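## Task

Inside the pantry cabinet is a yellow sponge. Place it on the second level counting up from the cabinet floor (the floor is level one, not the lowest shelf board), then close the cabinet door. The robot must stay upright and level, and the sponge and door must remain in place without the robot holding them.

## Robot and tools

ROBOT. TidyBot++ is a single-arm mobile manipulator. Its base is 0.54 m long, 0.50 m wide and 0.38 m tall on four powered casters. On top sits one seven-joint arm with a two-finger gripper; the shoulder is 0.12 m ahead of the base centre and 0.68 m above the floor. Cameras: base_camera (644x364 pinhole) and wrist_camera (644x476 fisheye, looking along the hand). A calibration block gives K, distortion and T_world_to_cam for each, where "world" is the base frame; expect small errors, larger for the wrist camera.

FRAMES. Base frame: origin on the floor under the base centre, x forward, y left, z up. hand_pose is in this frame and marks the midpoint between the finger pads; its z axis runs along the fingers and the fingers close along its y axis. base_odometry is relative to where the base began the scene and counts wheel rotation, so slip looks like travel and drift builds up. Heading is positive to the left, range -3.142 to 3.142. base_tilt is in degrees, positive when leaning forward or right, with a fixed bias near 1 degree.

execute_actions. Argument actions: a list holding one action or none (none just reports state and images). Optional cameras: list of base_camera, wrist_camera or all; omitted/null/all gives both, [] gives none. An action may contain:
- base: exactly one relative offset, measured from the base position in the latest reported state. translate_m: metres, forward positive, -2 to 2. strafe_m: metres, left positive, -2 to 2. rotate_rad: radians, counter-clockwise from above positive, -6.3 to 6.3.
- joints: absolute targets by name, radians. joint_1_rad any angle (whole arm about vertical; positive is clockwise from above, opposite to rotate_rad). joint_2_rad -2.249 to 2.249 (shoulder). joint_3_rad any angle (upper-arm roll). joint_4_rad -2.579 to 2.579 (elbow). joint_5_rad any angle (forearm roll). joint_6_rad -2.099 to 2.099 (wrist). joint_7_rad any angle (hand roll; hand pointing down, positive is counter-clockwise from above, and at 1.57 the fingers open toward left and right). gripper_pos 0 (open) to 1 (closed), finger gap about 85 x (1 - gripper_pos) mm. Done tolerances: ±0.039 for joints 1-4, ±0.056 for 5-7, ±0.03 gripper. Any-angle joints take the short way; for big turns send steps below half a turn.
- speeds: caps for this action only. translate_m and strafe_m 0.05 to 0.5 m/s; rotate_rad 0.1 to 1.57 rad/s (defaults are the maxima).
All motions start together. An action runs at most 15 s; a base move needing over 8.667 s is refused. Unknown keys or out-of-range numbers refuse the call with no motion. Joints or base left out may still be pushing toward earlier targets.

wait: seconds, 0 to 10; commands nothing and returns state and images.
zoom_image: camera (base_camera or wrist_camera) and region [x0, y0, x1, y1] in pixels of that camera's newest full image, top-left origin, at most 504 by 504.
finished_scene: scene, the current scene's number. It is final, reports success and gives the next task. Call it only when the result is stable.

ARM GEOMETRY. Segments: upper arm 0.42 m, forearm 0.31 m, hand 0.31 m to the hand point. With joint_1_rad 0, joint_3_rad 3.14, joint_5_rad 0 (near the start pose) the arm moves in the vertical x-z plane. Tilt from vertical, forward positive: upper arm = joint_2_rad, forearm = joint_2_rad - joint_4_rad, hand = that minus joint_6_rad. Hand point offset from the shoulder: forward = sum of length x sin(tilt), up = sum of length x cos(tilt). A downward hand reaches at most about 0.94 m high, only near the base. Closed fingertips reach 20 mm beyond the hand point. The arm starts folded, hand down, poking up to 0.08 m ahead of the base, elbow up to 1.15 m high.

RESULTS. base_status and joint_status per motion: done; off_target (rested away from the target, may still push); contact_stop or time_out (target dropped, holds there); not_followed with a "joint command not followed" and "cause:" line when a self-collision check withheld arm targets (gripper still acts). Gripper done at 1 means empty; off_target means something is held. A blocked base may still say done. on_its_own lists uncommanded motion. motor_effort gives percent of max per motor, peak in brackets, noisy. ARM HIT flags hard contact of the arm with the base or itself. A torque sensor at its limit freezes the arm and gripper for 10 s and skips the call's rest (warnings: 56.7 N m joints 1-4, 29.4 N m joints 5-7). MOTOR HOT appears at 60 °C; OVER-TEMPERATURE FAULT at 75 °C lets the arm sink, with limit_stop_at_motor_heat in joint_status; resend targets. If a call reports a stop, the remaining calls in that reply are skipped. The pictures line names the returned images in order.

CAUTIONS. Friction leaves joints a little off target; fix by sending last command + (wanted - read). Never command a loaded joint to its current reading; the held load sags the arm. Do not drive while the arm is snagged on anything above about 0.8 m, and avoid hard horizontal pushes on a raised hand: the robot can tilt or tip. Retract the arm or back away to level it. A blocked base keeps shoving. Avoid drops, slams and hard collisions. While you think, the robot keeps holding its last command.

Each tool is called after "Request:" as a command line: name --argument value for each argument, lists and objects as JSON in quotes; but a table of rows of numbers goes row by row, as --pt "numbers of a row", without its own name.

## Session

Request:
execute_actions --actions '[]'

Scene clock: 0.00 s.
base_odometry: x=+0.000 y=+0.000 heading=+0.000 (m, m, rad; odometry frame)
base_tilt: forward=+0.8 right=+0.1 (deg)
base_status: not commanded
joint_positions: joint_1_rad=+0.051 joint_2_rad=-0.323 joint_3_rad=+3.170 joint_4_rad=-2.533 joint_5_rad=-0.030 joint_6_rad=-0.884 joint_7_rad=+1.527 gripper_pos=+0.000
joint_status: not commanded
motor_effort: joint_1_rad=-2 joint_2_rad=-2 joint_3_rad=+1 joint_4_rad=+15 joint_5_rad=+1 joint_6_rad=+2 joint_7_rad=+1 (%)
hand_pose: x=+0.2529 y=-0.0008 z=+0.5824 quat_wxyz=(-0.016, +0.997, -0.070, +0.023) (m; base frame)
pictures: base_camera, wrist_camera
camera_calibration (this result's frames):
wrist_camera: T_world_to_cam=[[-0.11603, -0.991129, -0.0648155, 0.0744233], [-0.991108, 0.119812, -0.0578805, 0.341313], [0.0651327, 0.0575233, -0.996217, 0.700057], [0, 0, 0, 1]] pos_world=[0.301317, -0.0074, 0.721988]
Images, in order (width x height): base_camera 644x364, wrist_camera 644x476.

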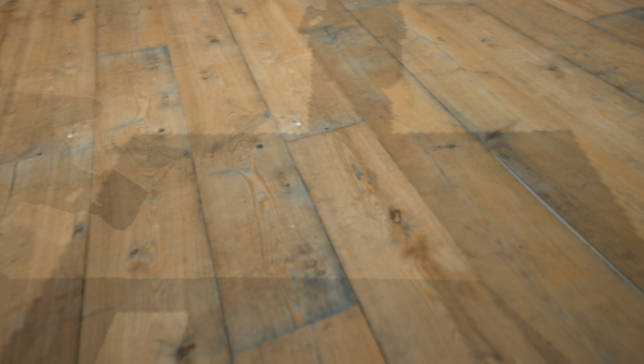

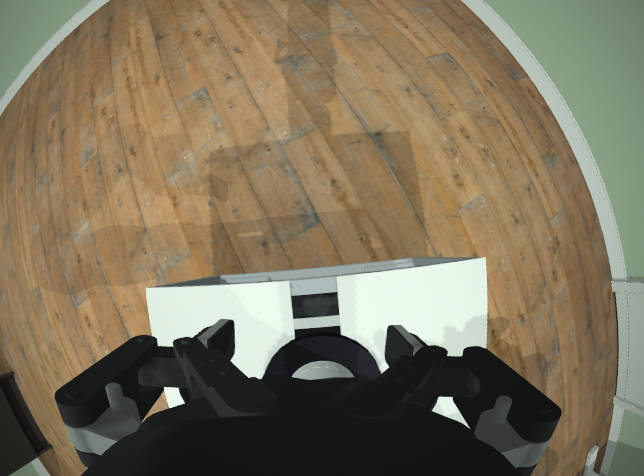

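Request:
execute_actions --actions '[{"joints":{"joint_1_rad":0,"joint_3_rad":3.14,"joint_5_rad":0,"joint_6_rad":0.42,"joint_7_rad":1.57}}]'

Request:
execute_actions --actions '[{"base":{"rotate_rad":2.1}}]' --cameras '["wrist_camera"]'

Request:
execute_actions --actions '[{"base":{"rotate_rad":2.1}}]' --cameras '["wrist_camera"]'

Scene clock: 2.83 s.
base_odometry: x=+0.000 y=+0.000 heading=+0.000 (m, m, rad; odometry frame)
base_tilt: forward=+0.7 right=+0.1 (deg)
base_status: not commanded
joint_positions: joint_1_rad=+0.022 joint_2_rad=-0.323 joint_3_rad=+3.158 joint_4_rad=-2.533 joint_5_rad=-0.030 joint_6_rad=+0.400 joint_7_rad=+1.541 gripper_pos=+0.000
joint_status: all done
motor_effort: joint_1_rad=-1(0) joint_2_rad=-7(7) joint_3_rad=+1(1) joint_4_rad=+20(20) joint_5_rad=+0(1) joint_6_rad=+9(9) joint_7_rad=+1(1) (%)
hand_pose: x=+0.5398 y=-0.0188 z=+0.8190 quat_wxyz=(-0.004, +0.786, -0.043, +0.617) (m; base frame)
pictures: base_camera, wrist_camera
camera_calibration (this result's frames):
wrist_camera: T_world_to_cam=[[-0.0277933, -0.998583, -0.045388, 0.0415927], [-0.223453, 0.0504631, -0.973408, 0.975656], [0.974318, -0.0169121, -0.224539, -0.206128], [0, 0, 0, 1]] pos_world=[0.420004, -0.0111869, 0.905315]
Images, in order (width x height): base_camera 644x364, wrist_camera 644x476.

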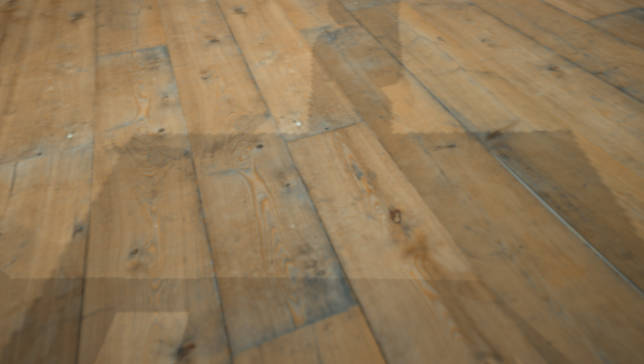

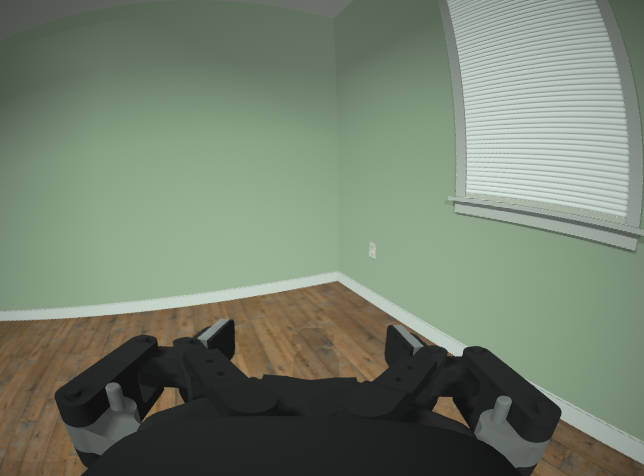

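Scene clock: 5.50 s.
base_odometry: x=+0.000 y=+0.000 heading=+2.100 (m, m, rad; odometry frame)
base_tilt: forward=+0.7 right=+0.1 (deg)
base_status: done
joint_positions: joint_1_rad=+0.017 joint_2_rad=-0.323 joint_3_rad=+3.152 joint_4_rad=-2.533 joint_5_rad=-0.030 joint_6_rad=+0.400 joint_7_rad=+1.541 gripper_pos=+0.000
joint_status: not commanded
motor_effort: joint_1_rad=-2(1) joint_2_rad=-7(8) joint_3_rad=+1(1) joint_4_rad=+20(20) joint_5_rad=+0(1) joint_6_rad=+9(9) joint_7_rad=+1(1) (%)
hand_pose: x=+0.5399 y=-0.0145 z=+0.8190 quat_wxyz=(-0.006, +0.786, -0.038, +0.617) (m; base frame)
pictures: wrist_camera
camera_calibration (this result's frames):
wrist_camera: T_world_to_cam=[[-0.018243, -0.998877, -0.0437327, 0.0393265], [-0.223949, 0.0467109, -0.973481, 0.975733], [0.97443, -0.00796531, -0.22455, -0.206082], [0, 0, 0, 1]] pos_world=[0.420045, -0.00793656, 0.905302]
Images, in order (width x height): wrist_camera 644x476.

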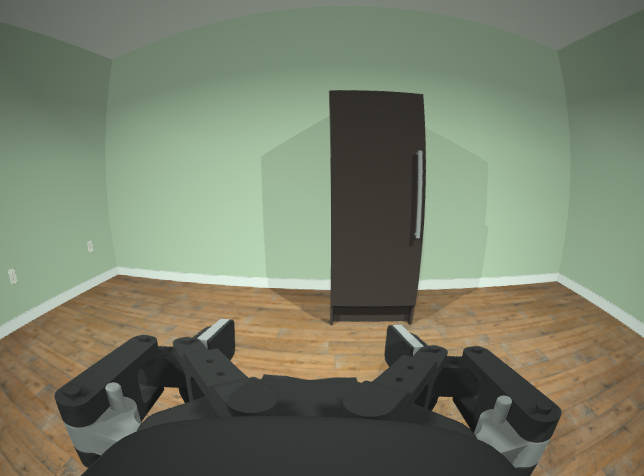

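Scene clock: 8.17 s.
base_odometry: x=+0.000 y=+0.000 heading=-2.084 (m, m, rad; odometry frame)
base_tilt: forward=+0.7 right=+0.1 (deg)
base_status: done
joint_positions: joint_1_rad=+0.016 joint_2_rad=-0.323 joint_3_rad=+3.151 joint_4_rad=-2.533 joint_5_rad=-0.030 joint_6_rad=+0.400 joint_7_rad=+1.541 gripper_pos=+0.000
joint_status: not commanded
motor_effort: joint_1_rad=-2(2) joint_2_rad=-7(8) joint_3_rad=+1(0) joint_4_rad=+20(20) joint_5_rad=+1(1) joint_6_rad=+10(9) joint_7_rad=+1(1) (%)
hand_pose: x=+0.5400 y=-0.0133 z=+0.8190 quat_wxyz=(-0.007, +0.786, -0.037, +0.617) (m; base frame)
pictures: wrist_camera
camera_calibration (this result's frames):
wrist_camera: T_world_to_cam=[[-0.0154518, -0.998945, -0.0432465, 0.0386626], [-0.224086, 0.0456112, -0.973501, 0.975754], [0.974447, -0.00535137, -0.224555, -0.206065], [0, 0, 0, 1]] pos_world=[0.42005, -0.00698626, 0.905297]
Images, in order (width x height): wrist_camera 644x476.

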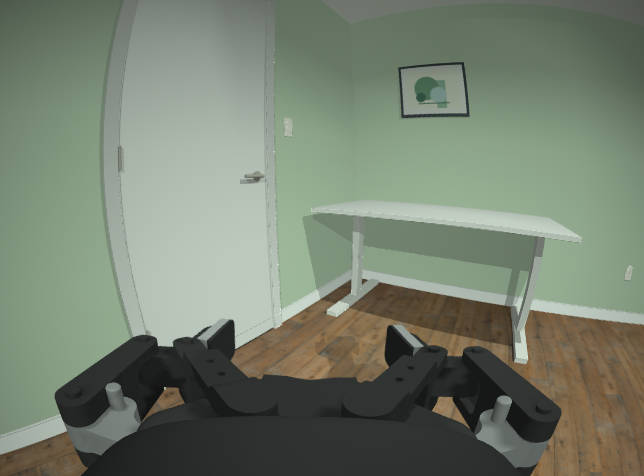

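Request:
execute_actions --actions '[{"base":{"rotate_rad":-2.1},"joints":{"joint_2_rad":-0.12,"joint_4_rad":-2.3,"joint_6_rad":0.63}}]' --cameras '[]'

Request:
execute_actions --actions '[{"base":{"strafe_m":-0.55}}]' --cameras '[]'

Request:
execute_actions --actions '[{"base":{"translate_m":0.7}}]'

Scene clock: 13.60 s.
base_odometry: x=+0.000 y=+0.000 heading=+2.100 (m, m, rad; odometry frame)
base_tilt: forward=+0.7 right=+0.1 (deg)
base_status: done
joint_positions: joint_1_rad=+0.010 joint_2_rad=-0.137 joint_3_rad=+3.145 joint_4_rad=-2.316 joint_5_rad=-0.030 joint_6_rad=+0.591 joint_7_rad=+1.541 gripper_pos=+0.000
joint_status: all done
motor_effort: joint_1_rad=+0(1) joint_2_rad=-14(16) joint_3_rad=+1(2) joint_4_rad=+20(21) joint_5_rad=+0(1) joint_6_rad=+9(10) joint_7_rad=+1(1) (%)
hand_pose: x=+0.6305 y=-0.0107 z=+0.9134 quat_wxyz=(-0.009, +0.713, -0.030, +0.701) (m; base frame)
pictures: none
No camera images: the call's "cameras" was empty. Leave "cameras" out to get every camera's image.

Scene clock: 16.07 s.
base_odometry: x=+0.475 y=+0.277 heading=+2.099 (m, m, rad; odometry frame)
base_tilt: forward=+0.8 right=+0.1 (deg)
base_status: done
joint_positions: joint_1_rad=+0.010 joint_2_rad=-0.137 joint_3_rad=+3.144 joint_4_rad=-2.316 joint_5_rad=-0.030 joint_6_rad=+0.591 joint_7_rad=+1.541 gripper_pos=+0.000
joint_status: not commanded
motor_effort: joint_1_rad=-1(1) joint_2_rad=-14(15) joint_3_rad=+1(3) joint_4_rad=+21(21) joint_5_rad=+0(0) joint_6_rad=+9(10) joint_7_rad=+1(1) (%)
hand_pose: x=+0.6305 y=-0.0106 z=+0.9134 quat_wxyz=(-0.009, +0.713, -0.030, +0.701) (m; base frame)
pictures: none
No camera images: the call's "cameras" was empty. Leave "cameras" out to get every camera's image.

Scene clock: 18.83 s.
base_odometry: x=+0.123 y=+0.882 heading=+2.099 (m, m, rad; odometry frame)
base_tilt: forward=+0.8 right=+0.1 (deg)
base_status: done
joint_positions: joint_1_rad=+0.010 joint_2_rad=-0.134 joint_3_rad=+3.144 joint_4_rad=-2.316 joint_5_rad=-0.030 joint_6_rad=+0.591 joint_7_rad=+1.541 gripper_pos=+0.000
joint_status: not commanded
motor_effort: joint_1_rad=-1(1) joint_2_rad=-14(16) joint_3_rad=+1(1) joint_4_rad=+20(21) joint_5_rad=+0(0) joint_6_rad=+9(10) joint_7_rad=+1(1) (%)
hand_pose: x=+0.6314 y=-0.0106 z=+0.9118 quat_wxyz=(-0.009, +0.714, -0.030, +0.700) (m; base frame)
pictures: base_camera, wrist_camera
camera_calibration (this result's frames):
wrist_camera: T_world_to_cam=[[0.00012046, -0.999396, -0.0347611, 0.0291425], [-0.00678128, 0.0347595, -0.999373, 0.972772], [0.999977, 0.000356109, -0.00677299, -0.488959], [0, 0, 0, 1]] pos_world=[0.495541, -0.0045141, 0.969863]
Images, in order (width x height): base_camera 644x364, wrist_camera 644x476.

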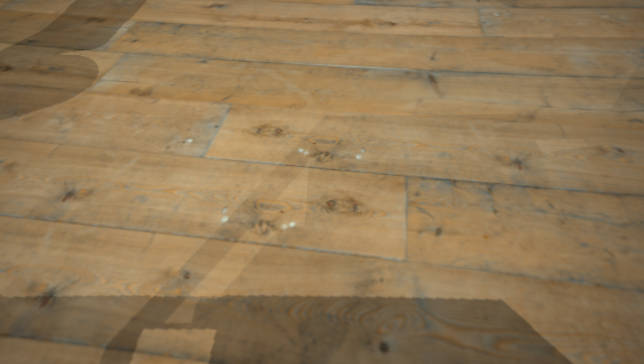

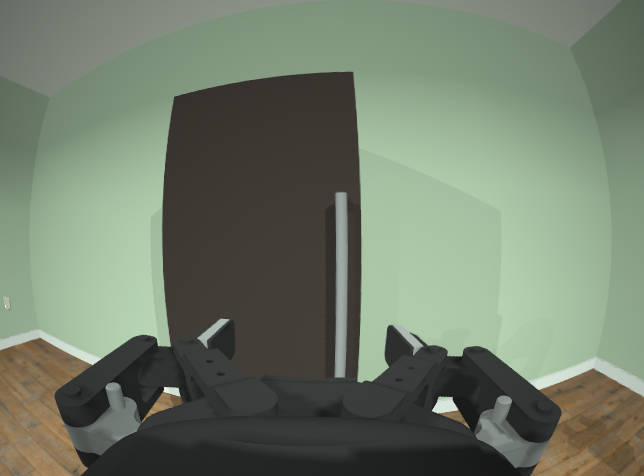

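Request:
execute_actions --actions '[{"base":{"translate_m":0.25}}]'

Scene clock: 21.80 s.
base_odometry: x=-0.003 y=+1.098 heading=+2.099 (m, m, rad; odometry frame)
base_tilt: forward=+0.8 right=+0.1 (deg)
base_status: done
joint_positions: joint_1_rad=+0.010 joint_2_rad=-0.128 joint_3_rad=+3.144 joint_4_rad=-2.316 joint_5_rad=-0.030 joint_6_rad=+0.591 joint_7_rad=+1.541 gripper_pos=+0.000
joint_status: not commanded
motor_effort: joint_1_rad=-1(1) joint_2_rad=-15(17) joint_3_rad=+1(0) joint_4_rad=+20(21) joint_5_rad=+1(1) joint_6_rad=+9(10) joint_7_rad=+1(1) (%)
hand_pose: x=+0.6327 y=-0.0106 z=+0.9094 quat_wxyz=(-0.009, +0.715, -0.030, +0.698) (m; base frame)
pictures: base_camera, wrist_camera
camera_calibration (this result's frames):
wrist_camera: T_world_to_cam=[[-0.0000471392, -0.999394, -0.0348069, 0.0291916], [-0.0115537, 0.0348051, -0.999327, 0.973319], [0.999933, 0.00035504, -0.0115483, -0.485879], [0, 0, 0, 1]] pos_world=[0.497093, -0.00453005, 0.968069]
Images, in order (width x height): base_camera 644x364, wrist_camera 644x476.

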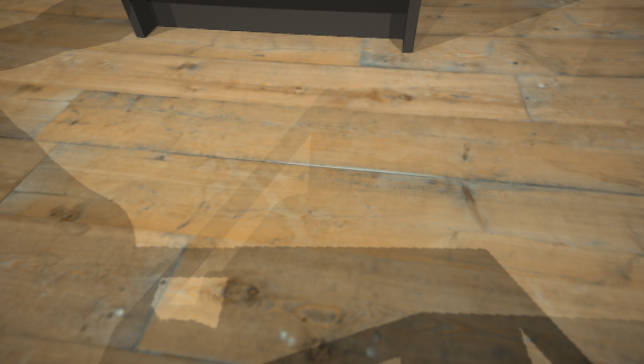

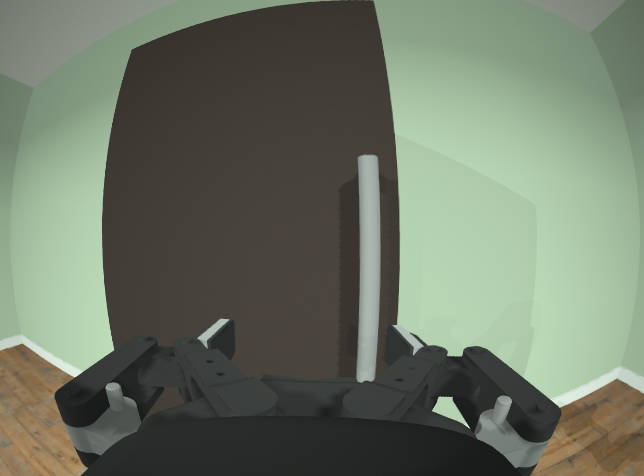

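Request:
execute_actions --actions '[{"base":{"strafe_m":-0.055}}]' --cameras '[]'

Request:
execute_actions --actions '[{"base":{"translate_m":0.11},"speeds":{"translate_m":0.1}}]' --cameras '["wrist_camera"]'

Scene clock: 24.43 s.
base_odometry: x=+0.045 y=+1.126 heading=+2.099 (m, m, rad; odometry frame)
base_tilt: forward=+0.8 right=+0.1 (deg)
base_status: done
joint_positions: joint_1_rad=+0.010 joint_2_rad=-0.128 joint_3_rad=+3.144 joint_4_rad=-2.316 joint_5_rad=-0.030 joint_6_rad=+0.592 joint_7_rad=+1.541 gripper_pos=+0.000
joint_status: not commanded
motor_effort: joint_1_rad=-1(2) joint_2_rad=-14(15) joint_3_rad=+1(3) joint_4_rad=+20(21) joint_5_rad=+0(1) joint_6_rad=+9(10) joint_7_rad=+1(1) (%)
hand_pose: x=+0.6327 y=-0.0105 z=+0.9094 quat_wxyz=(-0.009, +0.715, -0.030, +0.698) (m; base frame)
pictures: none
No camera images: the call's "cameras" was empty. Leave "cameras" out to get every camera's image.

Scene clock: 26.10 s.
base_odometry: x=-0.011 y=+1.221 heading=+2.099 (m, m, rad; odometry frame)
base_tilt: forward=+0.8 right=+0.1 (deg)
base_status: done
joint_positions: joint_1_rad=+0.010 joint_2_rad=-0.128 joint_3_rad=+3.144 joint_4_rad=-2.316 joint_5_rad=-0.030 joint_6_rad=+0.592 joint_7_rad=+1.541 gripper_pos=+0.000
joint_status: not commanded
motor_effort: joint_1_rad=-1(0) joint_2_rad=-14(17) joint_3_rad=+1(1) joint_4_rad=+21(22) joint_5_rad=+0(1) joint_6_rad=+9(10) joint_7_rad=+1(1) (%)
hand_pose: x=+0.6328 y=-0.0105 z=+0.9097 quat_wxyz=(-0.009, +0.715, -0.030, +0.698) (m; base frame)
pictures: wrist_camera
camera_calibration (this result's frames):
wrist_camera: T_world_to_cam=[[0.000322612, -0.999396, -0.0347563, 0.0291015], [-0.0107258, 0.0347508, -0.999338, 0.973087], [0.999942, 0.000695186, -0.0107081, -0.486732], [0, 0, 0, 1]] pos_world=[0.497131, -0.0043933, 0.968243]
Images, in order (width x height): wrist_camera 644x476.

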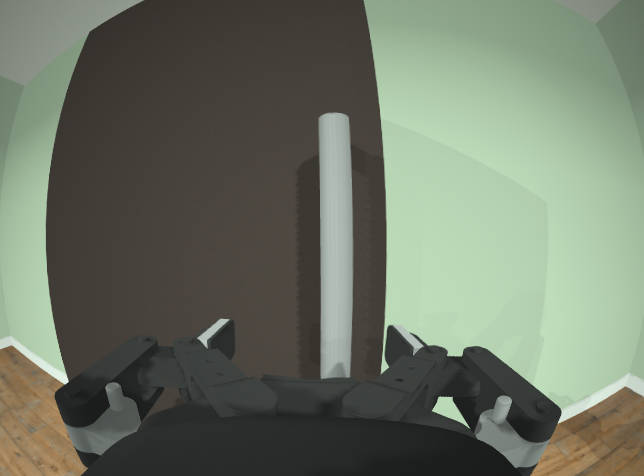

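Request:
execute_actions --actions '[{"base":{"strafe_m":-0.016}}]' --cameras '[]'

Request:
execute_actions --actions '[{"base":{"translate_m":0.07},"speeds":{"translate_m":0.08}}]' --cameras '["wrist_camera"]'

Scene clock: 27.87 s.
base_odometry: x=+0.003 y=+1.229 heading=+2.099 (m, m, rad; odometry frame)
base_tilt: forward=+0.7 right=+0.1 (deg)
base_status: done
joint_positions: joint_1_rad=+0.010 joint_2_rad=-0.128 joint_3_rad=+3.144 joint_4_rad=-2.316 joint_5_rad=-0.030 joint_6_rad=+0.592 joint_7_rad=+1.541 gripper_pos=+0.000
joint_status: not commanded
motor_effort: joint_1_rad=-1(1) joint_2_rad=-15(15) joint_3_rad=+1(3) joint_4_rad=+21(21) joint_5_rad=+0(0) joint_6_rad=+9(10) joint_7_rad=+1(1) (%)
hand_pose: x=+0.6328 y=-0.0103 z=+0.9097 quat_wxyz=(-0.009, +0.715, -0.030, +0.698) (m; base frame)
pictures: none
No camera images: the call's "cameras" was empty. Leave "cameras" out to get every camera's image.

Scene clock: 29.27 s.
base_odometry: x=-0.032 y=+1.290 heading=+2.099 (m, m, rad; odometry frame)
base_tilt: forward=+0.7 right=+0.1 (deg)
base_status: done
joint_positions: joint_1_rad=+0.010 joint_2_rad=-0.128 joint_3_rad=+3.144 joint_4_rad=-2.316 joint_5_rad=-0.030 joint_6_rad=+0.593 joint_7_rad=+1.541 gripper_pos=+0.000
joint_status: not commanded
motor_effort: joint_1_rad=-1(0) joint_2_rad=-15(16) joint_3_rad=+0(2) joint_4_rad=+20(21) joint_5_rad=+1(1) joint_6_rad=+10(10) joint_7_rad=+1(1) (%)
hand_pose: x=+0.6329 y=-0.0103 z=+0.9097 quat_wxyz=(-0.009, +0.715, -0.030, +0.698) (m; base frame)
pictures: wrist_camera
camera_calibration (this result's frames):
wrist_camera: T_world_to_cam=[[0.000703233, -0.999397, -0.0347167, 0.0290211], [-0.0105008, 0.0347074, -0.999342, 0.972994], [0.999945, 0.00106732, -0.0104701, -0.487029], [0, 0, 0, 1]] pos_world=[0.497199, -0.00424666, 0.968263]
Images, in order (width x height): wrist_camera 644x476.

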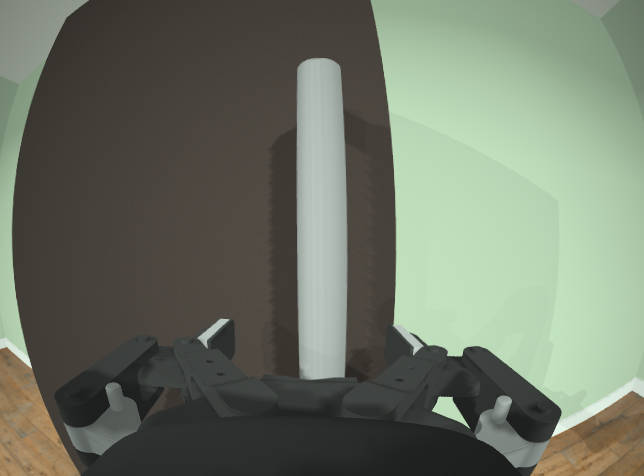

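Request:
execute_actions --actions '[{"base":{"translate_m":0.03},"speeds":{"translate_m":0.08}}]' --cameras '[]'

Request:
execute_actions --actions '[{"joints":{"gripper_pos":1}}]' --cameras '["wrist_camera"]'

Request:
execute_actions --actions '[{"base":{"translate_m":-0.2},"speeds":{"translate_m":0.07}}]'

Scene clock: 32.20 s.
base_odometry: x=-0.047 y=+1.316 heading=+2.099 (m, m, rad; odometry frame)
base_tilt: forward=+0.8 right=+0.1 (deg)
base_status: done
joint_positions: joint_1_rad=+0.010 joint_2_rad=-0.135 joint_3_rad=+3.144 joint_4_rad=-2.320 joint_5_rad=-0.030 joint_6_rad=+0.593 joint_7_rad=+1.541 gripper_pos=+0.000
joint_status: not commanded
motor_effort: joint_1_rad=-1(3) joint_2_rad=-12(16) joint_3_rad=+1(0) joint_4_rad=+24(30) joint_5_rad=+0(3) joint_6_rad=+10(11) joint_7_rad=+1(1) (%)
hand_pose: x=+0.6304 y=-0.0103 z=+0.9111 quat_wxyz=(-0.009, +0.714, -0.030, +0.700) (m; base frame)
pictures: none
No camera images: the call's "cameras" was empty. Leave "cameras" out to get every camera's image.

Scene clock: 33.30 s.
base_odometry: x=-0.047 y=+1.316 heading=+2.099 (m, m, rad; odometry frame)
base_tilt: forward=+0.7 right=+0.1 (deg)
base_status: not commanded
joint_positions: joint_1_rad=+0.015 joint_2_rad=-0.161 joint_3_rad=+3.152 joint_4_rad=-2.339 joint_5_rad=-0.030 joint_6_rad=+0.593 joint_7_rad=+1.548 gripper_pos=+0.747
joint_status: gripper_pos off_target (ended at +0.747, target +1.000)
motor_effort: joint_1_rad=-6(12) joint_2_rad=-3(11) joint_3_rad=-3(8) joint_4_rad=+30(33) joint_5_rad=+3(7) joint_6_rad=+10(11) joint_7_rad=+0(1) (%)
hand_pose: x=+0.6208 y=-0.0169 z=+0.9133 quat_wxyz=(-0.003, +0.711, -0.032, +0.702) (m; base frame)
pictures: wrist_camera
camera_calibration (this result's frames):
wrist_camera: T_world_to_cam=[[-0.0115465, -0.999531, -0.0283706, 0.0243734], [-0.000353422, 0.0283765, -0.999597, 0.970463], [0.999933, -0.0115318, -0.000680905, -0.484086], [0, 0, 0, 1]] pos_world=[0.484678, -0.00875883, 0.970434]
Images, in order (width x height): wrist_camera 644x476.

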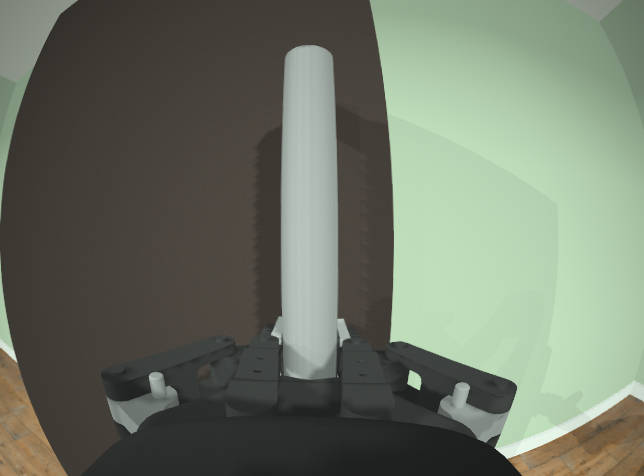

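Scene clock: 36.67 s.
base_odometry: x=+0.054 y=+1.143 heading=+2.099 (m, m, rad; odometry frame)
base_tilt: forward=+0.7 right=+0.0 (deg)
base_status: done
joint_positions: joint_1_rad=-0.056 joint_2_rad=-0.100 joint_3_rad=+3.088 joint_4_rad=-2.285 joint_5_rad=+0.001 joint_6_rad=+0.594 joint_7_rad=+1.552 gripper_pos=+0.749
joint_status: not commanded
motor_effort: joint_1_rad=+9(13) joint_2_rad=-22(24) joint_3_rad=+10(13) joint_4_rad=+14(29) joint_5_rad=-4(6) joint_6_rad=+9(11) joint_7_rad=+1(1) (%)
hand_pose: x=+0.6411 y=+0.0600 z=+0.9130 quat_wxyz=(-0.043, +0.713, +0.035, +0.699) (m; base frame)
pictures: base_camera, wrist_camera
camera_calibration (this result's frames):
wrist_camera: T_world_to_cam=[[0.139997, -0.990119, 0.0081064, -0.0296298], [-0.00608573, -0.0090473, -0.999941, 0.974255], [0.990133, 0.13994, -0.00729219, -0.500257], [0, 0, 0, 1]] pos_world=[0.505398, 0.0494832, 0.970789]
Images, in order (width x height): base_camera 644x364, wrist_camera 644x476.

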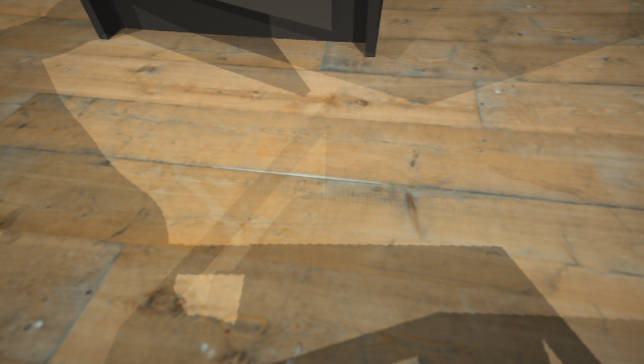

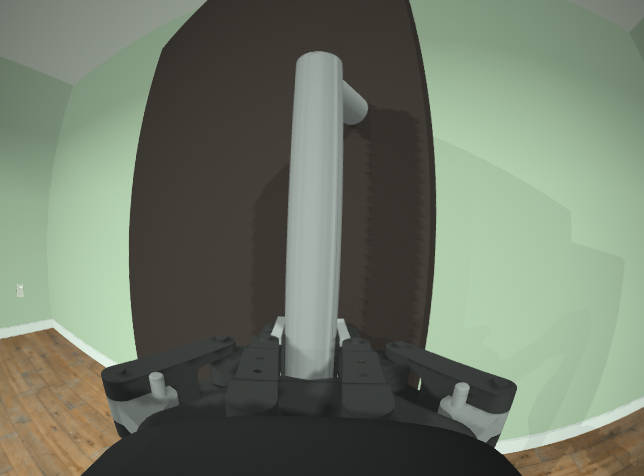

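Request:
execute_actions --actions '[{"base":{"strafe_m":0.12},"speeds":{"strafe_m":0.08}}]' --cameras '[]'

Request:
execute_actions --actions '[{"base":{"translate_m":-0.11},"speeds":{"translate_m":0.08}}]' --cameras '[]'

Request:
execute_actions --actions '[{"base":{"strafe_m":0.12},"speeds":{"strafe_m":0.08}}]' --cameras '[]'

Request:
execute_actions --actions '[{"base":{"translate_m":-0.05},"speeds":{"translate_m":0.08}}]'

Scene clock: 40.50 s.
base_odometry: x=-0.050 y=+1.083 heading=+2.099 (m, m, rad; odometry frame)
base_tilt: forward=+0.7 right=+0.1 (deg)
base_status: done
joint_positions: joint_1_rad=+0.058 joint_2_rad=-0.120 joint_3_rad=+3.195 joint_4_rad=-2.304 joint_5_rad=+0.001 joint_6_rad=+0.594 joint_7_rad=+1.552 gripper_pos=+0.749
joint_status: not commanded
motor_effort: joint_1_rad=-13(16) joint_2_rad=-10(23) joint_3_rad=-9(12) joint_4_rad=+25(26) joint_5_rad=+4(6) joint_6_rad=+10(11) joint_7_rad=+0(0) (%)
hand_pose: x=+0.6345 y=-0.0574 z=+0.9128 quat_wxyz=(+0.030, +0.712, -0.048, +0.700) (m; base frame)
pictures: none
No camera images: the call's "cameras" was empty. Leave "cameras" out to get every camera's image.

Scene clock: 42.53 s.
base_odometry: x=+0.005 y=+0.988 heading=+2.099 (m, m, rad; odometry frame)
base_tilt: forward=+0.7 right=+0.1 (deg)
base_status: done
joint_positions: joint_1_rad=-0.036 joint_2_rad=-0.094 joint_3_rad=+3.108 joint_4_rad=-2.280 joint_5_rad=+0.001 joint_6_rad=+0.595 joint_7_rad=+1.552 gripper_pos=+0.750
joint_status: not commanded
motor_effort: joint_1_rad=+5(12) joint_2_rad=-23(26) joint_3_rad=+6(9) joint_4_rad=+13(24) joint_5_rad=-3(4) joint_6_rad=+9(11) joint_7_rad=+1(0) (%)
hand_pose: x=+0.6455 y=+0.0391 z=+0.9130 quat_wxyz=(-0.030, +0.714, +0.020, +0.699) (m; base frame)
pictures: none
No camera images: the call's "cameras" was empty. Leave "cameras" out to get every camera's image.

Scene clock: 44.57 s.
base_odometry: x=-0.098 y=+0.927 heading=+2.099 (m, m, rad; odometry frame)
base_tilt: forward=+0.7 right=+0.1 (deg)
base_status: done
joint_positions: joint_1_rad=+0.052 joint_2_rad=-0.148 joint_3_rad=+3.188 joint_4_rad=-2.330 joint_5_rad=+0.001 joint_6_rad=+0.595 joint_7_rad=+1.552 gripper_pos=+0.750
joint_status: not commanded
motor_effort: joint_1_rad=-10(14) joint_2_rad=-5(23) joint_3_rad=-8(11) joint_4_rad=+28(31) joint_5_rad=+3(5) joint_6_rad=+10(11) joint_7_rad=-1(1) (%)
hand_pose: x=+0.6237 y=-0.0498 z=+0.9127 quat_wxyz=(+0.026, +0.711, -0.043, +0.701) (m; base frame)
pictures: none
No camera images: the call's "cameras" was empty. Leave "cameras" out to get every camera's image.

Scene clock: 45.83 s.
base_odometry: x=-0.073 y=+0.884 heading=+2.099 (m, m, rad; odometry frame)
base_tilt: forward=+0.8 right=+0.1 (deg)
base_status: done
joint_positions: joint_1_rad=+0.003 joint_2_rad=-0.103 joint_3_rad=+3.142 joint_4_rad=-2.289 joint_5_rad=+0.001 joint_6_rad=+0.596 joint_7_rad=+1.552 gripper_pos=+0.751
joint_status: not commanded
motor_effort: joint_1_rad=+0(11) joint_2_rad=-20(23) joint_3_rad=+1(8) joint_4_rad=+18(27) joint_5_rad=+1(3) joint_6_rad=+10(11) joint_7_rad=+1(0) (%)
hand_pose: x=+0.6438 y=+0.0000 z=+0.9130 quat_wxyz=(-0.005, +0.714, -0.007, +0.700) (m; base frame)
pictures: base_camera, wrist_camera
camera_calibration (this result's frames):
wrist_camera: T_world_to_cam=[[0.0284254, -0.999591, 0.0032639, -0.0131493], [-0.00622757, -0.00344225, -0.999975, 0.973883], [0.999577, 0.0284043, -0.00632287, -0.501494], [0, 0, 0, 1]] pos_world=[0.50772, 0.00445304, 0.97073]
Images, in order (width x height): base_camera 644x364, wrist_camera 644x476.

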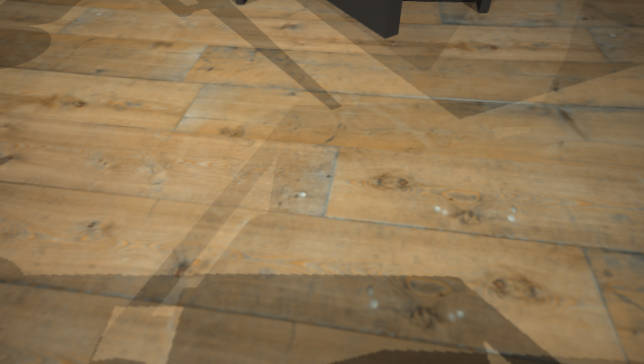

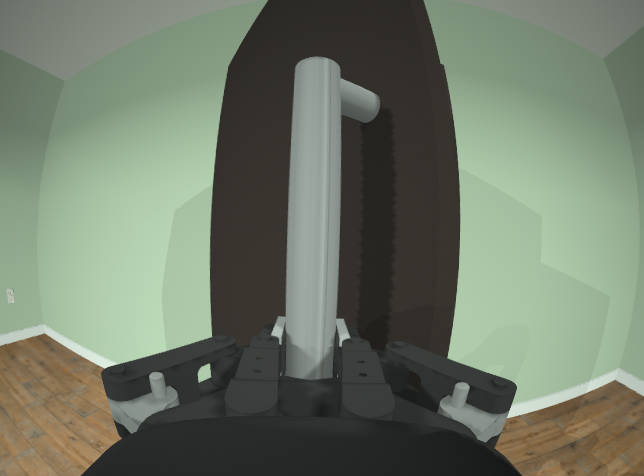

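Request:
execute_actions --actions '[{"base":{"strafe_m":0.09},"speeds":{"strafe_m":0.08}}]' --cameras '[]'

Request:
execute_actions --actions '[{"base":{"translate_m":-0.03},"speeds":{"translate_m":0.08}}]' --cameras '[]'

Request:
execute_actions --actions '[{"base":{"strafe_m":0.09},"speeds":{"strafe_m":0.08}}]' --cameras '[]'

Request:
execute_actions --actions '[{"joints":{"gripper_pos":0,"joint_1_rad":0.03}}]' --cameras '[]'

Request:
execute_actions --actions '[{"base":{"translate_m":-0.15}}]' --cameras '[]'

Request:
execute_actions --actions '[{"base":{"strafe_m":-0.5}}]'

Scene clock: 49.53 s.
base_odometry: x=-0.151 y=+0.839 heading=+2.099 (m, m, rad; odometry frame)
base_tilt: forward=+0.7 right=+0.1 (deg)
base_status: done
joint_positions: joint_1_rad=+0.053 joint_2_rad=-0.139 joint_3_rad=+3.187 joint_4_rad=-2.322 joint_5_rad=-0.001 joint_6_rad=+0.596 joint_7_rad=+1.554 gripper_pos=+0.751
joint_status: not commanded
motor_effort: joint_1_rad=-10(14) joint_2_rad=-8(18) joint_3_rad=-8(11) joint_4_rad=+25(30) joint_5_rad=+5(6) joint_6_rad=+10(11) joint_7_rad=-1(1) (%)
hand_pose: x=+0.6273 y=-0.0503 z=+0.9127 quat_wxyz=(+0.026, +0.712, -0.044, +0.701) (m; base frame)
pictures: none
No camera images: the call's "cameras" was empty. Leave "cameras" out to get every camera's image.

Scene clock: 50.47 s.
base_odometry: x=-0.136 y=+0.813 heading=+2.098 (m, m, rad; odometry frame)
base_tilt: forward=+0.8 right=+0.1 (deg)
base_status: done
joint_positions: joint_1_rad=+0.018 joint_2_rad=-0.105 joint_3_rad=+3.153 joint_4_rad=-2.291 joint_5_rad=-0.001 joint_6_rad=+0.596 joint_7_rad=+1.554 gripper_pos=+0.752
joint_status: not commanded
motor_effort: joint_1_rad=-4(11) joint_2_rad=-18(22) joint_3_rad=-2(8) joint_4_rad=+18(24) joint_5_rad=+3(4) joint_6_rad=+9(11) joint_7_rad=+1(1) (%)
hand_pose: x=+0.6426 y=-0.0146 z=+0.9130 quat_wxyz=(+0.004, +0.714, -0.018, +0.700) (m; base frame)
pictures: none
No camera images: the call's "cameras" was empty. Leave "cameras" out to get every camera's image.

Scene clock: 52.13 s.
base_odometry: x=-0.213 y=+0.768 heading=+2.098 (m, m, rad; odometry frame)
base_tilt: forward=+0.8 right=+0.1 (deg)
base_status: done
joint_positions: joint_1_rad=+0.051 joint_2_rad=-0.133 joint_3_rad=+3.183 joint_4_rad=-2.317 joint_5_rad=-0.006 joint_6_rad=+0.596 joint_7_rad=+1.554 gripper_pos=+0.752
joint_status: not commanded
motor_effort: joint_1_rad=-11(14) joint_2_rad=-9(19) joint_3_rad=-8(11) joint_4_rad=+26(29) joint_5_rad=+5(6) joint_6_rad=+10(11) joint_7_rad=-1(1) (%)
hand_pose: x=+0.6296 y=-0.0481 z=+0.9127 quat_wxyz=(+0.024, +0.712, -0.044, +0.701) (m; base frame)
pictures: none
No camera images: the call's "cameras" was empty. Leave "cameras" out to get every camera's image.

Scene clock: 53.23 s.
base_odometry: x=-0.213 y=+0.768 heading=+2.099 (m, m, rad; odometry frame)
base_tilt: forward=+0.7 right=+0.1 (deg)
base_status: not commanded
joint_positions: joint_1_rad=+0.035 joint_2_rad=-0.127 joint_3_rad=+3.143 joint_4_rad=-2.311 joint_5_rad=-0.006 joint_6_rad=+0.596 joint_7_rad=+1.554 gripper_pos=+0.000
joint_status: all done
motor_effort: joint_1_rad=-1(11) joint_2_rad=-14(15) joint_3_rad=+1(7) joint_4_rad=+20(26) joint_5_rad=+0(5) joint_6_rad=+9(11) joint_7_rad=+1(0) (%)
hand_pose: x=+0.6336 y=-0.0185 z=+0.9130 quat_wxyz=(+0.006, +0.713, -0.022, +0.701) (m; base frame)
pictures: none
No camera images: the call's "cameras" was empty. Leave "cameras" out to get every camera's image.

Scene clock: 54.70 s.
base_odometry: x=-0.138 y=+0.638 heading=+2.098 (m, m, rad; odometry frame)
base_tilt: forward=+0.7 right=+0.1 (deg)
base_status: done
joint_positions: joint_1_rad=+0.035 joint_2_rad=-0.127 joint_3_rad=+3.143 joint_4_rad=-2.311 joint_5_rad=-0.006 joint_6_rad=+0.596 joint_7_rad=+1.554 gripper_pos=+0.000
joint_status: not commanded
motor_effort: joint_1_rad=-1(1) joint_2_rad=-14(18) joint_3_rad=+1(1) joint_4_rad=+20(21) joint_5_rad=+1(0) joint_6_rad=+9(10) joint_7_rad=+1(1) (%)
hand_pose: x=+0.6338 y=-0.0185 z=+0.9128 quat_wxyz=(+0.006, +0.713, -0.022, +0.701) (m; base frame)
pictures: none
No camera images: the call's "cameras" was empty. Leave "cameras" out to get every camera's image.

Scene clock: 57.07 s.
base_odometry: x=+0.294 y=+0.889 heading=+2.098 (m, m, rad; odometry frame)
base_tilt: forward=+0.7 right=+0.1 (deg)
base_status: done
joint_positions: joint_1_rad=+0.035 joint_2_rad=-0.127 joint_3_rad=+3.143 joint_4_rad=-2.311 joint_5_rad=-0.006 joint_6_rad=+0.596 joint_7_rad=+1.554 gripper_pos=+0.000
joint_status: not commanded
motor_effort: joint_1_rad=-1(3) joint_2_rad=-14(15) joint_3_rad=+1(1) joint_4_rad=+20(21) joint_5_rad=+1(1) joint_6_rad=+9(9) joint_7_rad=+1(1) (%)
hand_pose: x=+0.6338 y=-0.0185 z=+0.9128 quat_wxyz=(+0.006, +0.713, -0.022, +0.701) (m; base frame)
pictures: base_camera, wrist_camera
camera_calibration (this result's frames):
wrist_camera: T_world_to_cam=[[-0.00910984, -0.999958, -0.00132863, -0.00338856], [-0.00442007, 0.00136894, -0.999989, 0.972445], [0.999949, -0.00910387, -0.00443236, -0.493622], [0, 0, 0, 1]] pos_world=[0.497865, -0.00921351, 0.970242]
Images, in order (width x height): base_camera 644x364, wrist_camera 644x476.

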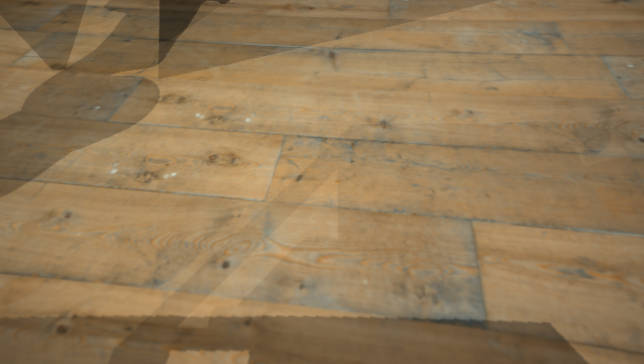

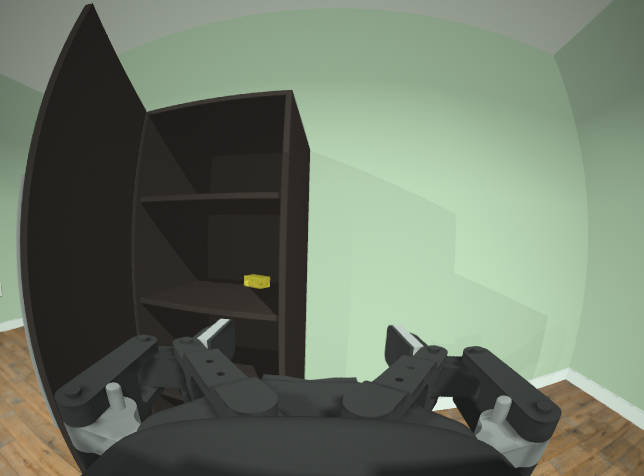

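Request:
execute_actions --actions '[{"base":{"strafe_m":0.2},"joints":{"joint_1_rad":0,"joint_6_rad":0.3}}]'

Scene clock: 61.10 s.
base_odometry: x=+0.121 y=+0.789 heading=+2.097 (m, m, rad; odometry frame)
base_tilt: forward=+0.7 right=+0.1 (deg)
base_status: done
joint_positions: joint_1_rad=+0.014 joint_2_rad=-0.125 joint_3_rad=+3.142 joint_4_rad=-2.309 joint_5_rad=-0.006 joint_6_rad=+0.320 joint_7_rad=+1.554 gripper_pos=+0.000
joint_status: all done
motor_effort: joint_1_rad=+0(1) joint_2_rad=-14(17) joint_3_rad=+1(2) joint_4_rad=+20(23) joint_5_rad=+0(1) joint_6_rad=+9(10) joint_7_rad=+1(1) (%)
hand_pose: x=+0.6217 y=-0.0064 z=+0.8285 quat_wxyz=(-0.002, +0.803, -0.015, +0.596) (m; base frame)
pictures: base_camera, wrist_camera
camera_calibration (this result's frames):
wrist_camera: T_world_to_cam=[[0.0130086, -0.999868, -0.00969786, 0.00171467], [-0.276221, 0.0057279, -0.961077, 1.02494], [0.961006, 0.015181, -0.276111, -0.232329], [0, 0, 0, 1]] pos_world=[0.506358, -0.000629313, 0.920914]
Images, in order (width x height): base_camera 644x364, wrist_camera 644x476.

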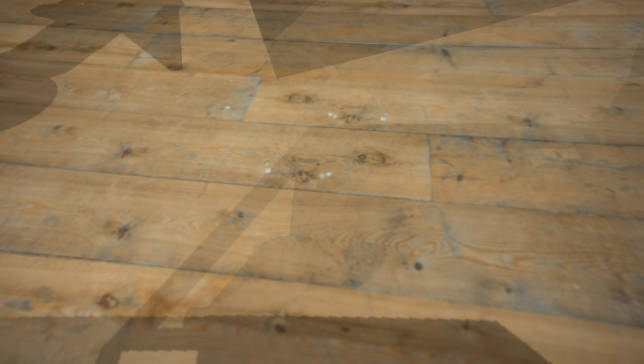

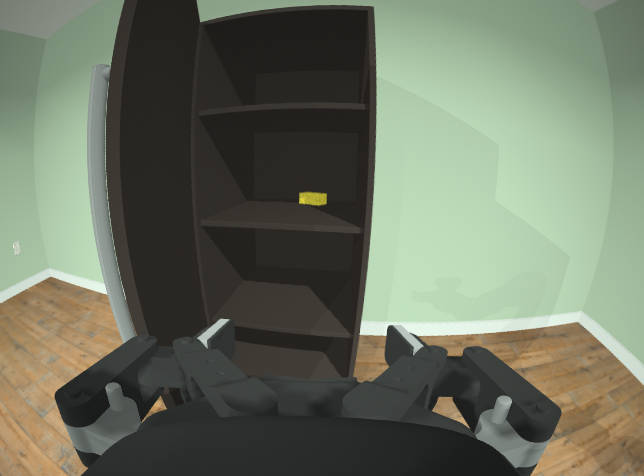

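Request:
execute_actions --actions '[{"joints":{"joint_2_rad":0.28,"joint_4_rad":-2.42,"joint_6_rad":1.1}}]' --cameras '[]'

Request:
execute_actions --actions '[{"base":{"translate_m":0.4},"speeds":{"translate_m":0.25}}]'

Scene clock: 65.27 s.
base_odometry: x=+0.121 y=+0.789 heading=+2.097 (m, m, rad; odometry frame)
base_tilt: forward=+0.7 right=+0.1 (deg)
base_status: not commanded
joint_positions: joint_1_rad=+0.014 joint_2_rad=+0.261 joint_3_rad=+3.142 joint_4_rad=-2.394 joint_5_rad=-0.006 joint_6_rad=+1.061 joint_7_rad=+1.554 gripper_pos=+0.000
joint_status: all done
motor_effort: joint_1_rad=-1(1) joint_2_rad=-24(24) joint_3_rad=+0(0) joint_4_rad=+14(21) joint_5_rad=+0(0) joint_6_rad=+9(10) joint_7_rad=+1(1) (%)
hand_pose: x=+0.6858 y=-0.0082 z=+0.8029 quat_wxyz=(+0.000, +0.715, -0.014, +0.699) (m; base frame)
pictures: none
No camera images: the call's "cameras" was empty. Leave "cameras" out to get every camera's image.

Scene clock: 67.73 s.
base_odometry: x=-0.080 y=+1.134 heading=+2.098 (m, m, rad; odometry frame)
base_tilt: forward=+0.8 right=+0.1 (deg)
base_status: done
joint_positions: joint_1_rad=+0.014 joint_2_rad=+0.263 joint_3_rad=+3.142 joint_4_rad=-2.399 joint_5_rad=-0.006 joint_6_rad=+1.061 joint_7_rad=+1.554 gripper_pos=+0.000
joint_status: not commanded
motor_effort: joint_1_rad=-1(2) joint_2_rad=-23(25) joint_3_rad=+0(0) joint_4_rad=+14(15) joint_5_rad=+0(1) joint_6_rad=+9(10) joint_7_rad=+1(1) (%)
hand_pose: x=+0.6846 y=-0.0082 z=+0.7997 quat_wxyz=(+0.000, +0.718, -0.014, +0.696) (m; base frame)
pictures: base_camera, wrist_camera
camera_calibration (this result's frames):
wrist_camera: T_world_to_cam=[[0.011536, -0.999933, 0.000665528, -0.00849047], [-0.0172721, -0.000864737, -0.99985, 0.868299], [0.999784, 0.0115228, -0.0172809, -0.534314], [0, 0, 0, 1]] pos_world=[0.549294, -0.00158228, 0.858942]
Images, in order (width x height): base_camera 644x364, wrist_camera 644x476.

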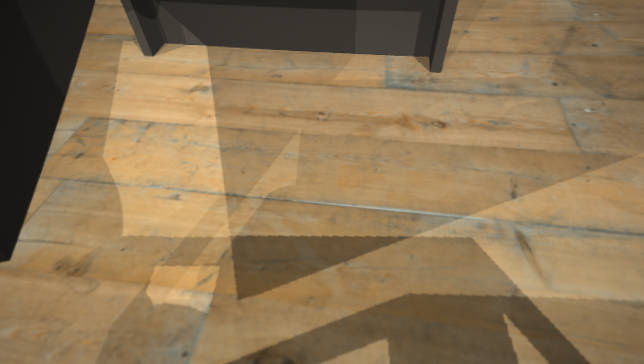

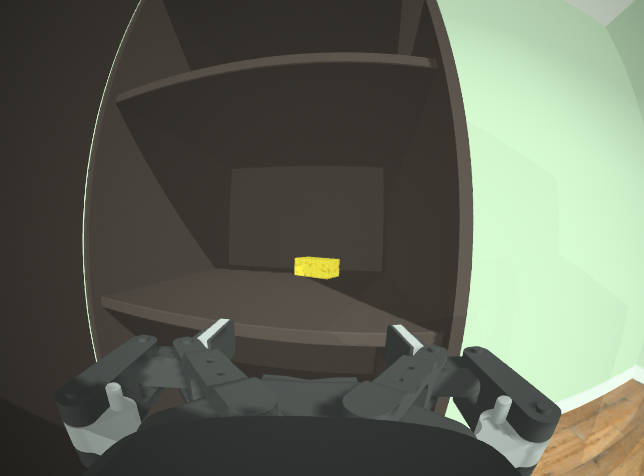

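Request:
execute_actions --actions '[{"joints":{"joint_4_rad":-2.27,"joint_6_rad":0.87}}]' --cameras '[]'

Request:
execute_actions --actions '[{"base":{"translate_m":0.22},"speeds":{"translate_m":0.12}}]'

Scene clock: 72.87 s.
base_odometry: x=-0.080 y=+1.134 heading=+2.098 (m, m, rad; odometry frame)
base_tilt: forward=+0.7 right=+0.1 (deg)
base_status: not commanded
joint_positions: joint_1_rad=+0.014 joint_2_rad=+0.263 joint_3_rad=+3.142 joint_4_rad=-2.289 joint_5_rad=-0.006 joint_6_rad=+0.910 joint_7_rad=+1.554 gripper_pos=+0.000
joint_status: all done
motor_effort: joint_1_rad=-2(1) joint_2_rad=-25(25) joint_3_rad=+1(0) joint_4_rad=+15(16) joint_5_rad=+0(0) joint_6_rad=+9(9) joint_7_rad=+1(1) (%)
hand_pose: x=+0.7136 y=-0.0085 z=+0.8041 quat_wxyz=(+0.000, +0.732, -0.014, +0.681) (m; base frame)
pictures: none
No camera images: the call's "cameras" was empty. Leave "cameras" out to get every camera's image.

Scene clock: 77.47 s.
base_odometry: x=-0.189 y=+1.324 heading=+2.092 (m, m, rad; odometry frame)
base_tilt: forward=+0.7 right=+0.1 (deg)
base_status: translate_m time_out (by the wheels' count: +0.219 of +0.220)
joint_positions: joint_1_rad=+0.069 joint_2_rad=+0.263 joint_3_rad=+3.157 joint_4_rad=-2.281 joint_5_rad=-0.003 joint_6_rad=+0.905 joint_7_rad=+1.554 gripper_pos=+0.000
joint_status: not commanded
motor_effort: joint_1_rad=-13(21) joint_2_rad=-21(32) joint_3_rad=-4(8) joint_4_rad=+16(19) joint_5_rad=+1(2) joint_6_rad=+9(10) joint_7_rad=+1(1) (%)
hand_pose: x=+0.7138 y=-0.0492 z=+0.8069 quat_wxyz=(+0.025, +0.730, -0.037, +0.682) (m; base frame)
pictures: base_camera, wrist_camera
camera_calibration (this result's frames):
wrist_camera: T_world_to_cam=[[-0.0560459, -0.998419, 0.00434283, -0.00449261], [-0.0556973, -0.00121641, -0.998447, 0.902213], [0.996873, -0.0562007, -0.0555411, -0.533281], [0, 0, 0, 1]] pos_world=[0.581613, -0.0333588, 0.871213]
Images, in order (width x height): base_camera 644x364, wrist_camera 644x476.

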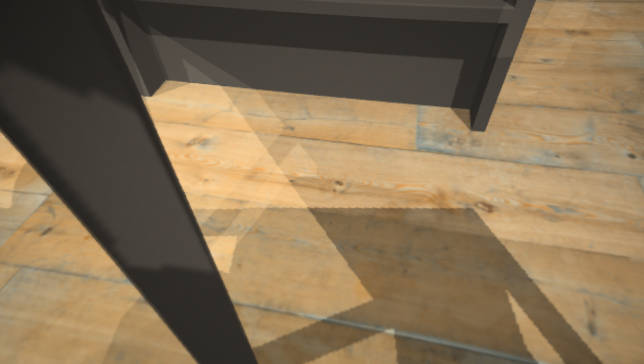

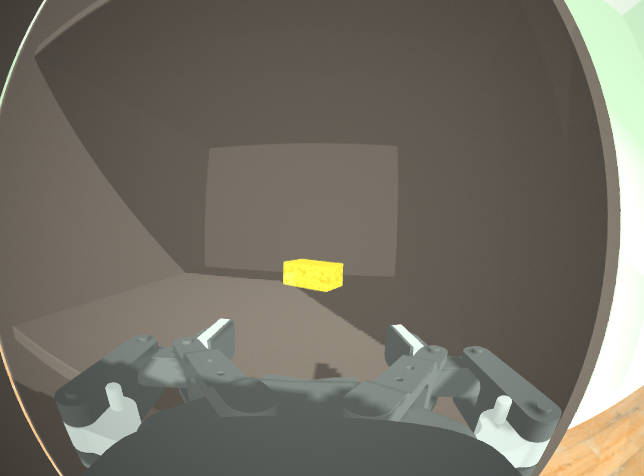

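Request:
execute_actions --actions '[{"base":{"translate_m":-0.3},"speeds":{"translate_m":0.15}}]' --cameras '[]'

Request:
execute_actions --actions '[{"base":{"strafe_m":-0.3},"joints":{"joint_1_rad":0,"joint_2_rad":-0.335,"joint_4_rad":-2.54,"joint_6_rad":-0.83}}]' --cameras '[]'

Request:
execute_actions --actions '[{"base":{"translate_m":0.3},"speeds":{"translate_m":0.25}}]'

Scene clock: 83.13 s.
base_odometry: x=-0.039 y=+1.064 heading=+2.092 (m, m, rad; odometry frame)
base_tilt: forward=+0.7 right=+0.1 (deg)
base_status: done
joint_positions: joint_1_rad=+0.003 joint_2_rad=+0.272 joint_3_rad=+3.143 joint_4_rad=-2.281 joint_5_rad=-0.003 joint_6_rad=+0.905 joint_7_rad=+1.554 gripper_pos=+0.000
joint_status: not commanded
motor_effort: joint_1_rad=+0(12) joint_2_rad=-25(28) joint_3_rad=+0(4) joint_4_rad=+16(17) joint_5_rad=+0(1) joint_6_rad=+9(10) joint_7_rad=+1(1) (%)
hand_pose: x=+0.7170 y=-0.0020 z=+0.8017 quat_wxyz=(-0.004, +0.734, -0.009, +0.679) (m; base frame)
pictures: none
No camera images: the call's "cameras" was empty. Leave "cameras" out to get every camera's image.

Scene clock: 85.27 s.
base_odometry: x=+0.221 y=+1.213 heading=+2.092 (m, m, rad; odometry frame)
base_tilt: forward=+0.7 right=+0.1 (deg)
base_status: done
joint_positions: joint_1_rad=+0.003 joint_2_rad=-0.315 joint_3_rad=+3.143 joint_4_rad=-2.521 joint_5_rad=-0.003 joint_6_rad=-0.798 joint_7_rad=+1.554 gripper_pos=+0.000
joint_status: all done
motor_effort: joint_1_rad=-1(3) joint_2_rad=-3(26) joint_3_rad=+1(3) joint_4_rad=+15(17) joint_5_rad=+0(1) joint_6_rad=+3(9) joint_7_rad=+1(1) (%)
hand_pose: x=+0.2844 y=+0.0014 z=+0.5870 quat_wxyz=(-0.002, +0.998, -0.012, +0.069) (m; base frame)
pictures: none
No camera images: the call's "cameras" was empty. Leave "cameras" out to get every camera's image.

Scene clock: 87.33 s.
base_odometry: x=+0.072 y=+1.474 heading=+2.092 (m, m, rad; odometry frame)
base_tilt: forward=+0.7 right=+0.1 (deg)
base_status: done
joint_positions: joint_1_rad=+0.003 joint_2_rad=-0.317 joint_3_rad=+3.143 joint_4_rad=-2.522 joint_5_rad=-0.003 joint_6_rad=-0.798 joint_7_rad=+1.554 gripper_pos=+0.000
joint_status: not commanded
motor_effort: joint_1_rad=-2(1) joint_2_rad=-3(5) joint_3_rad=+1(1) joint_4_rad=+15(17) joint_5_rad=+0(0) joint_6_rad=+3(3) joint_7_rad=+1(1) (%)
hand_pose: x=+0.2844 y=+0.0014 z=+0.5872 quat_wxyz=(-0.002, +0.998, -0.012, +0.070) (m; base frame)
pictures: base_camera, wrist_camera
camera_calibration (this result's frames):
wrist_camera: T_world_to_cam=[[0.00231817, -0.999465, -0.0326313, 0.0280195], [-0.988435, 0.00265771, -0.151623, 0.427026], [0.151628, 0.0326054, -0.9879, 0.673176], [0, 0, 0, 1]] pos_world=[0.31995, 0.0049204, 0.730691]
Images, in order (width x height): base_camera 644x364, wrist_camera 644x476.

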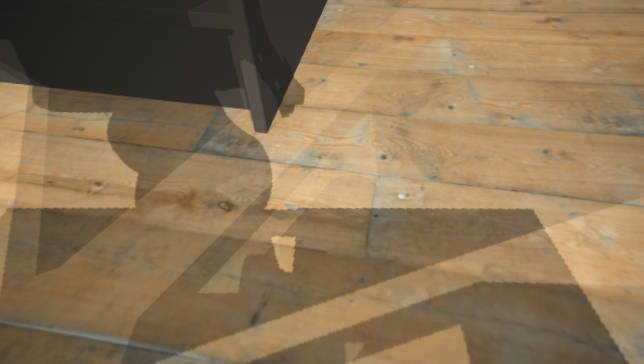

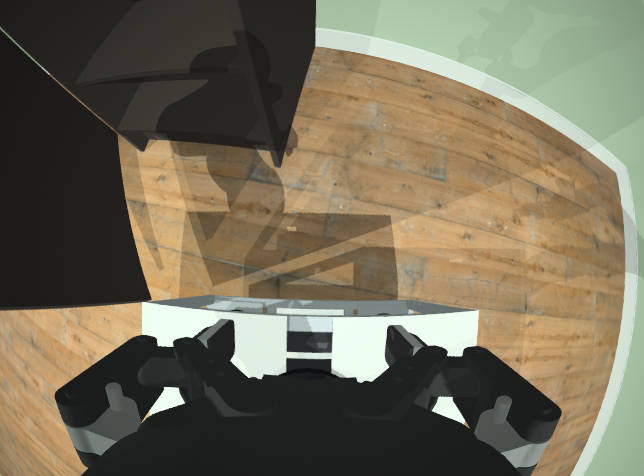

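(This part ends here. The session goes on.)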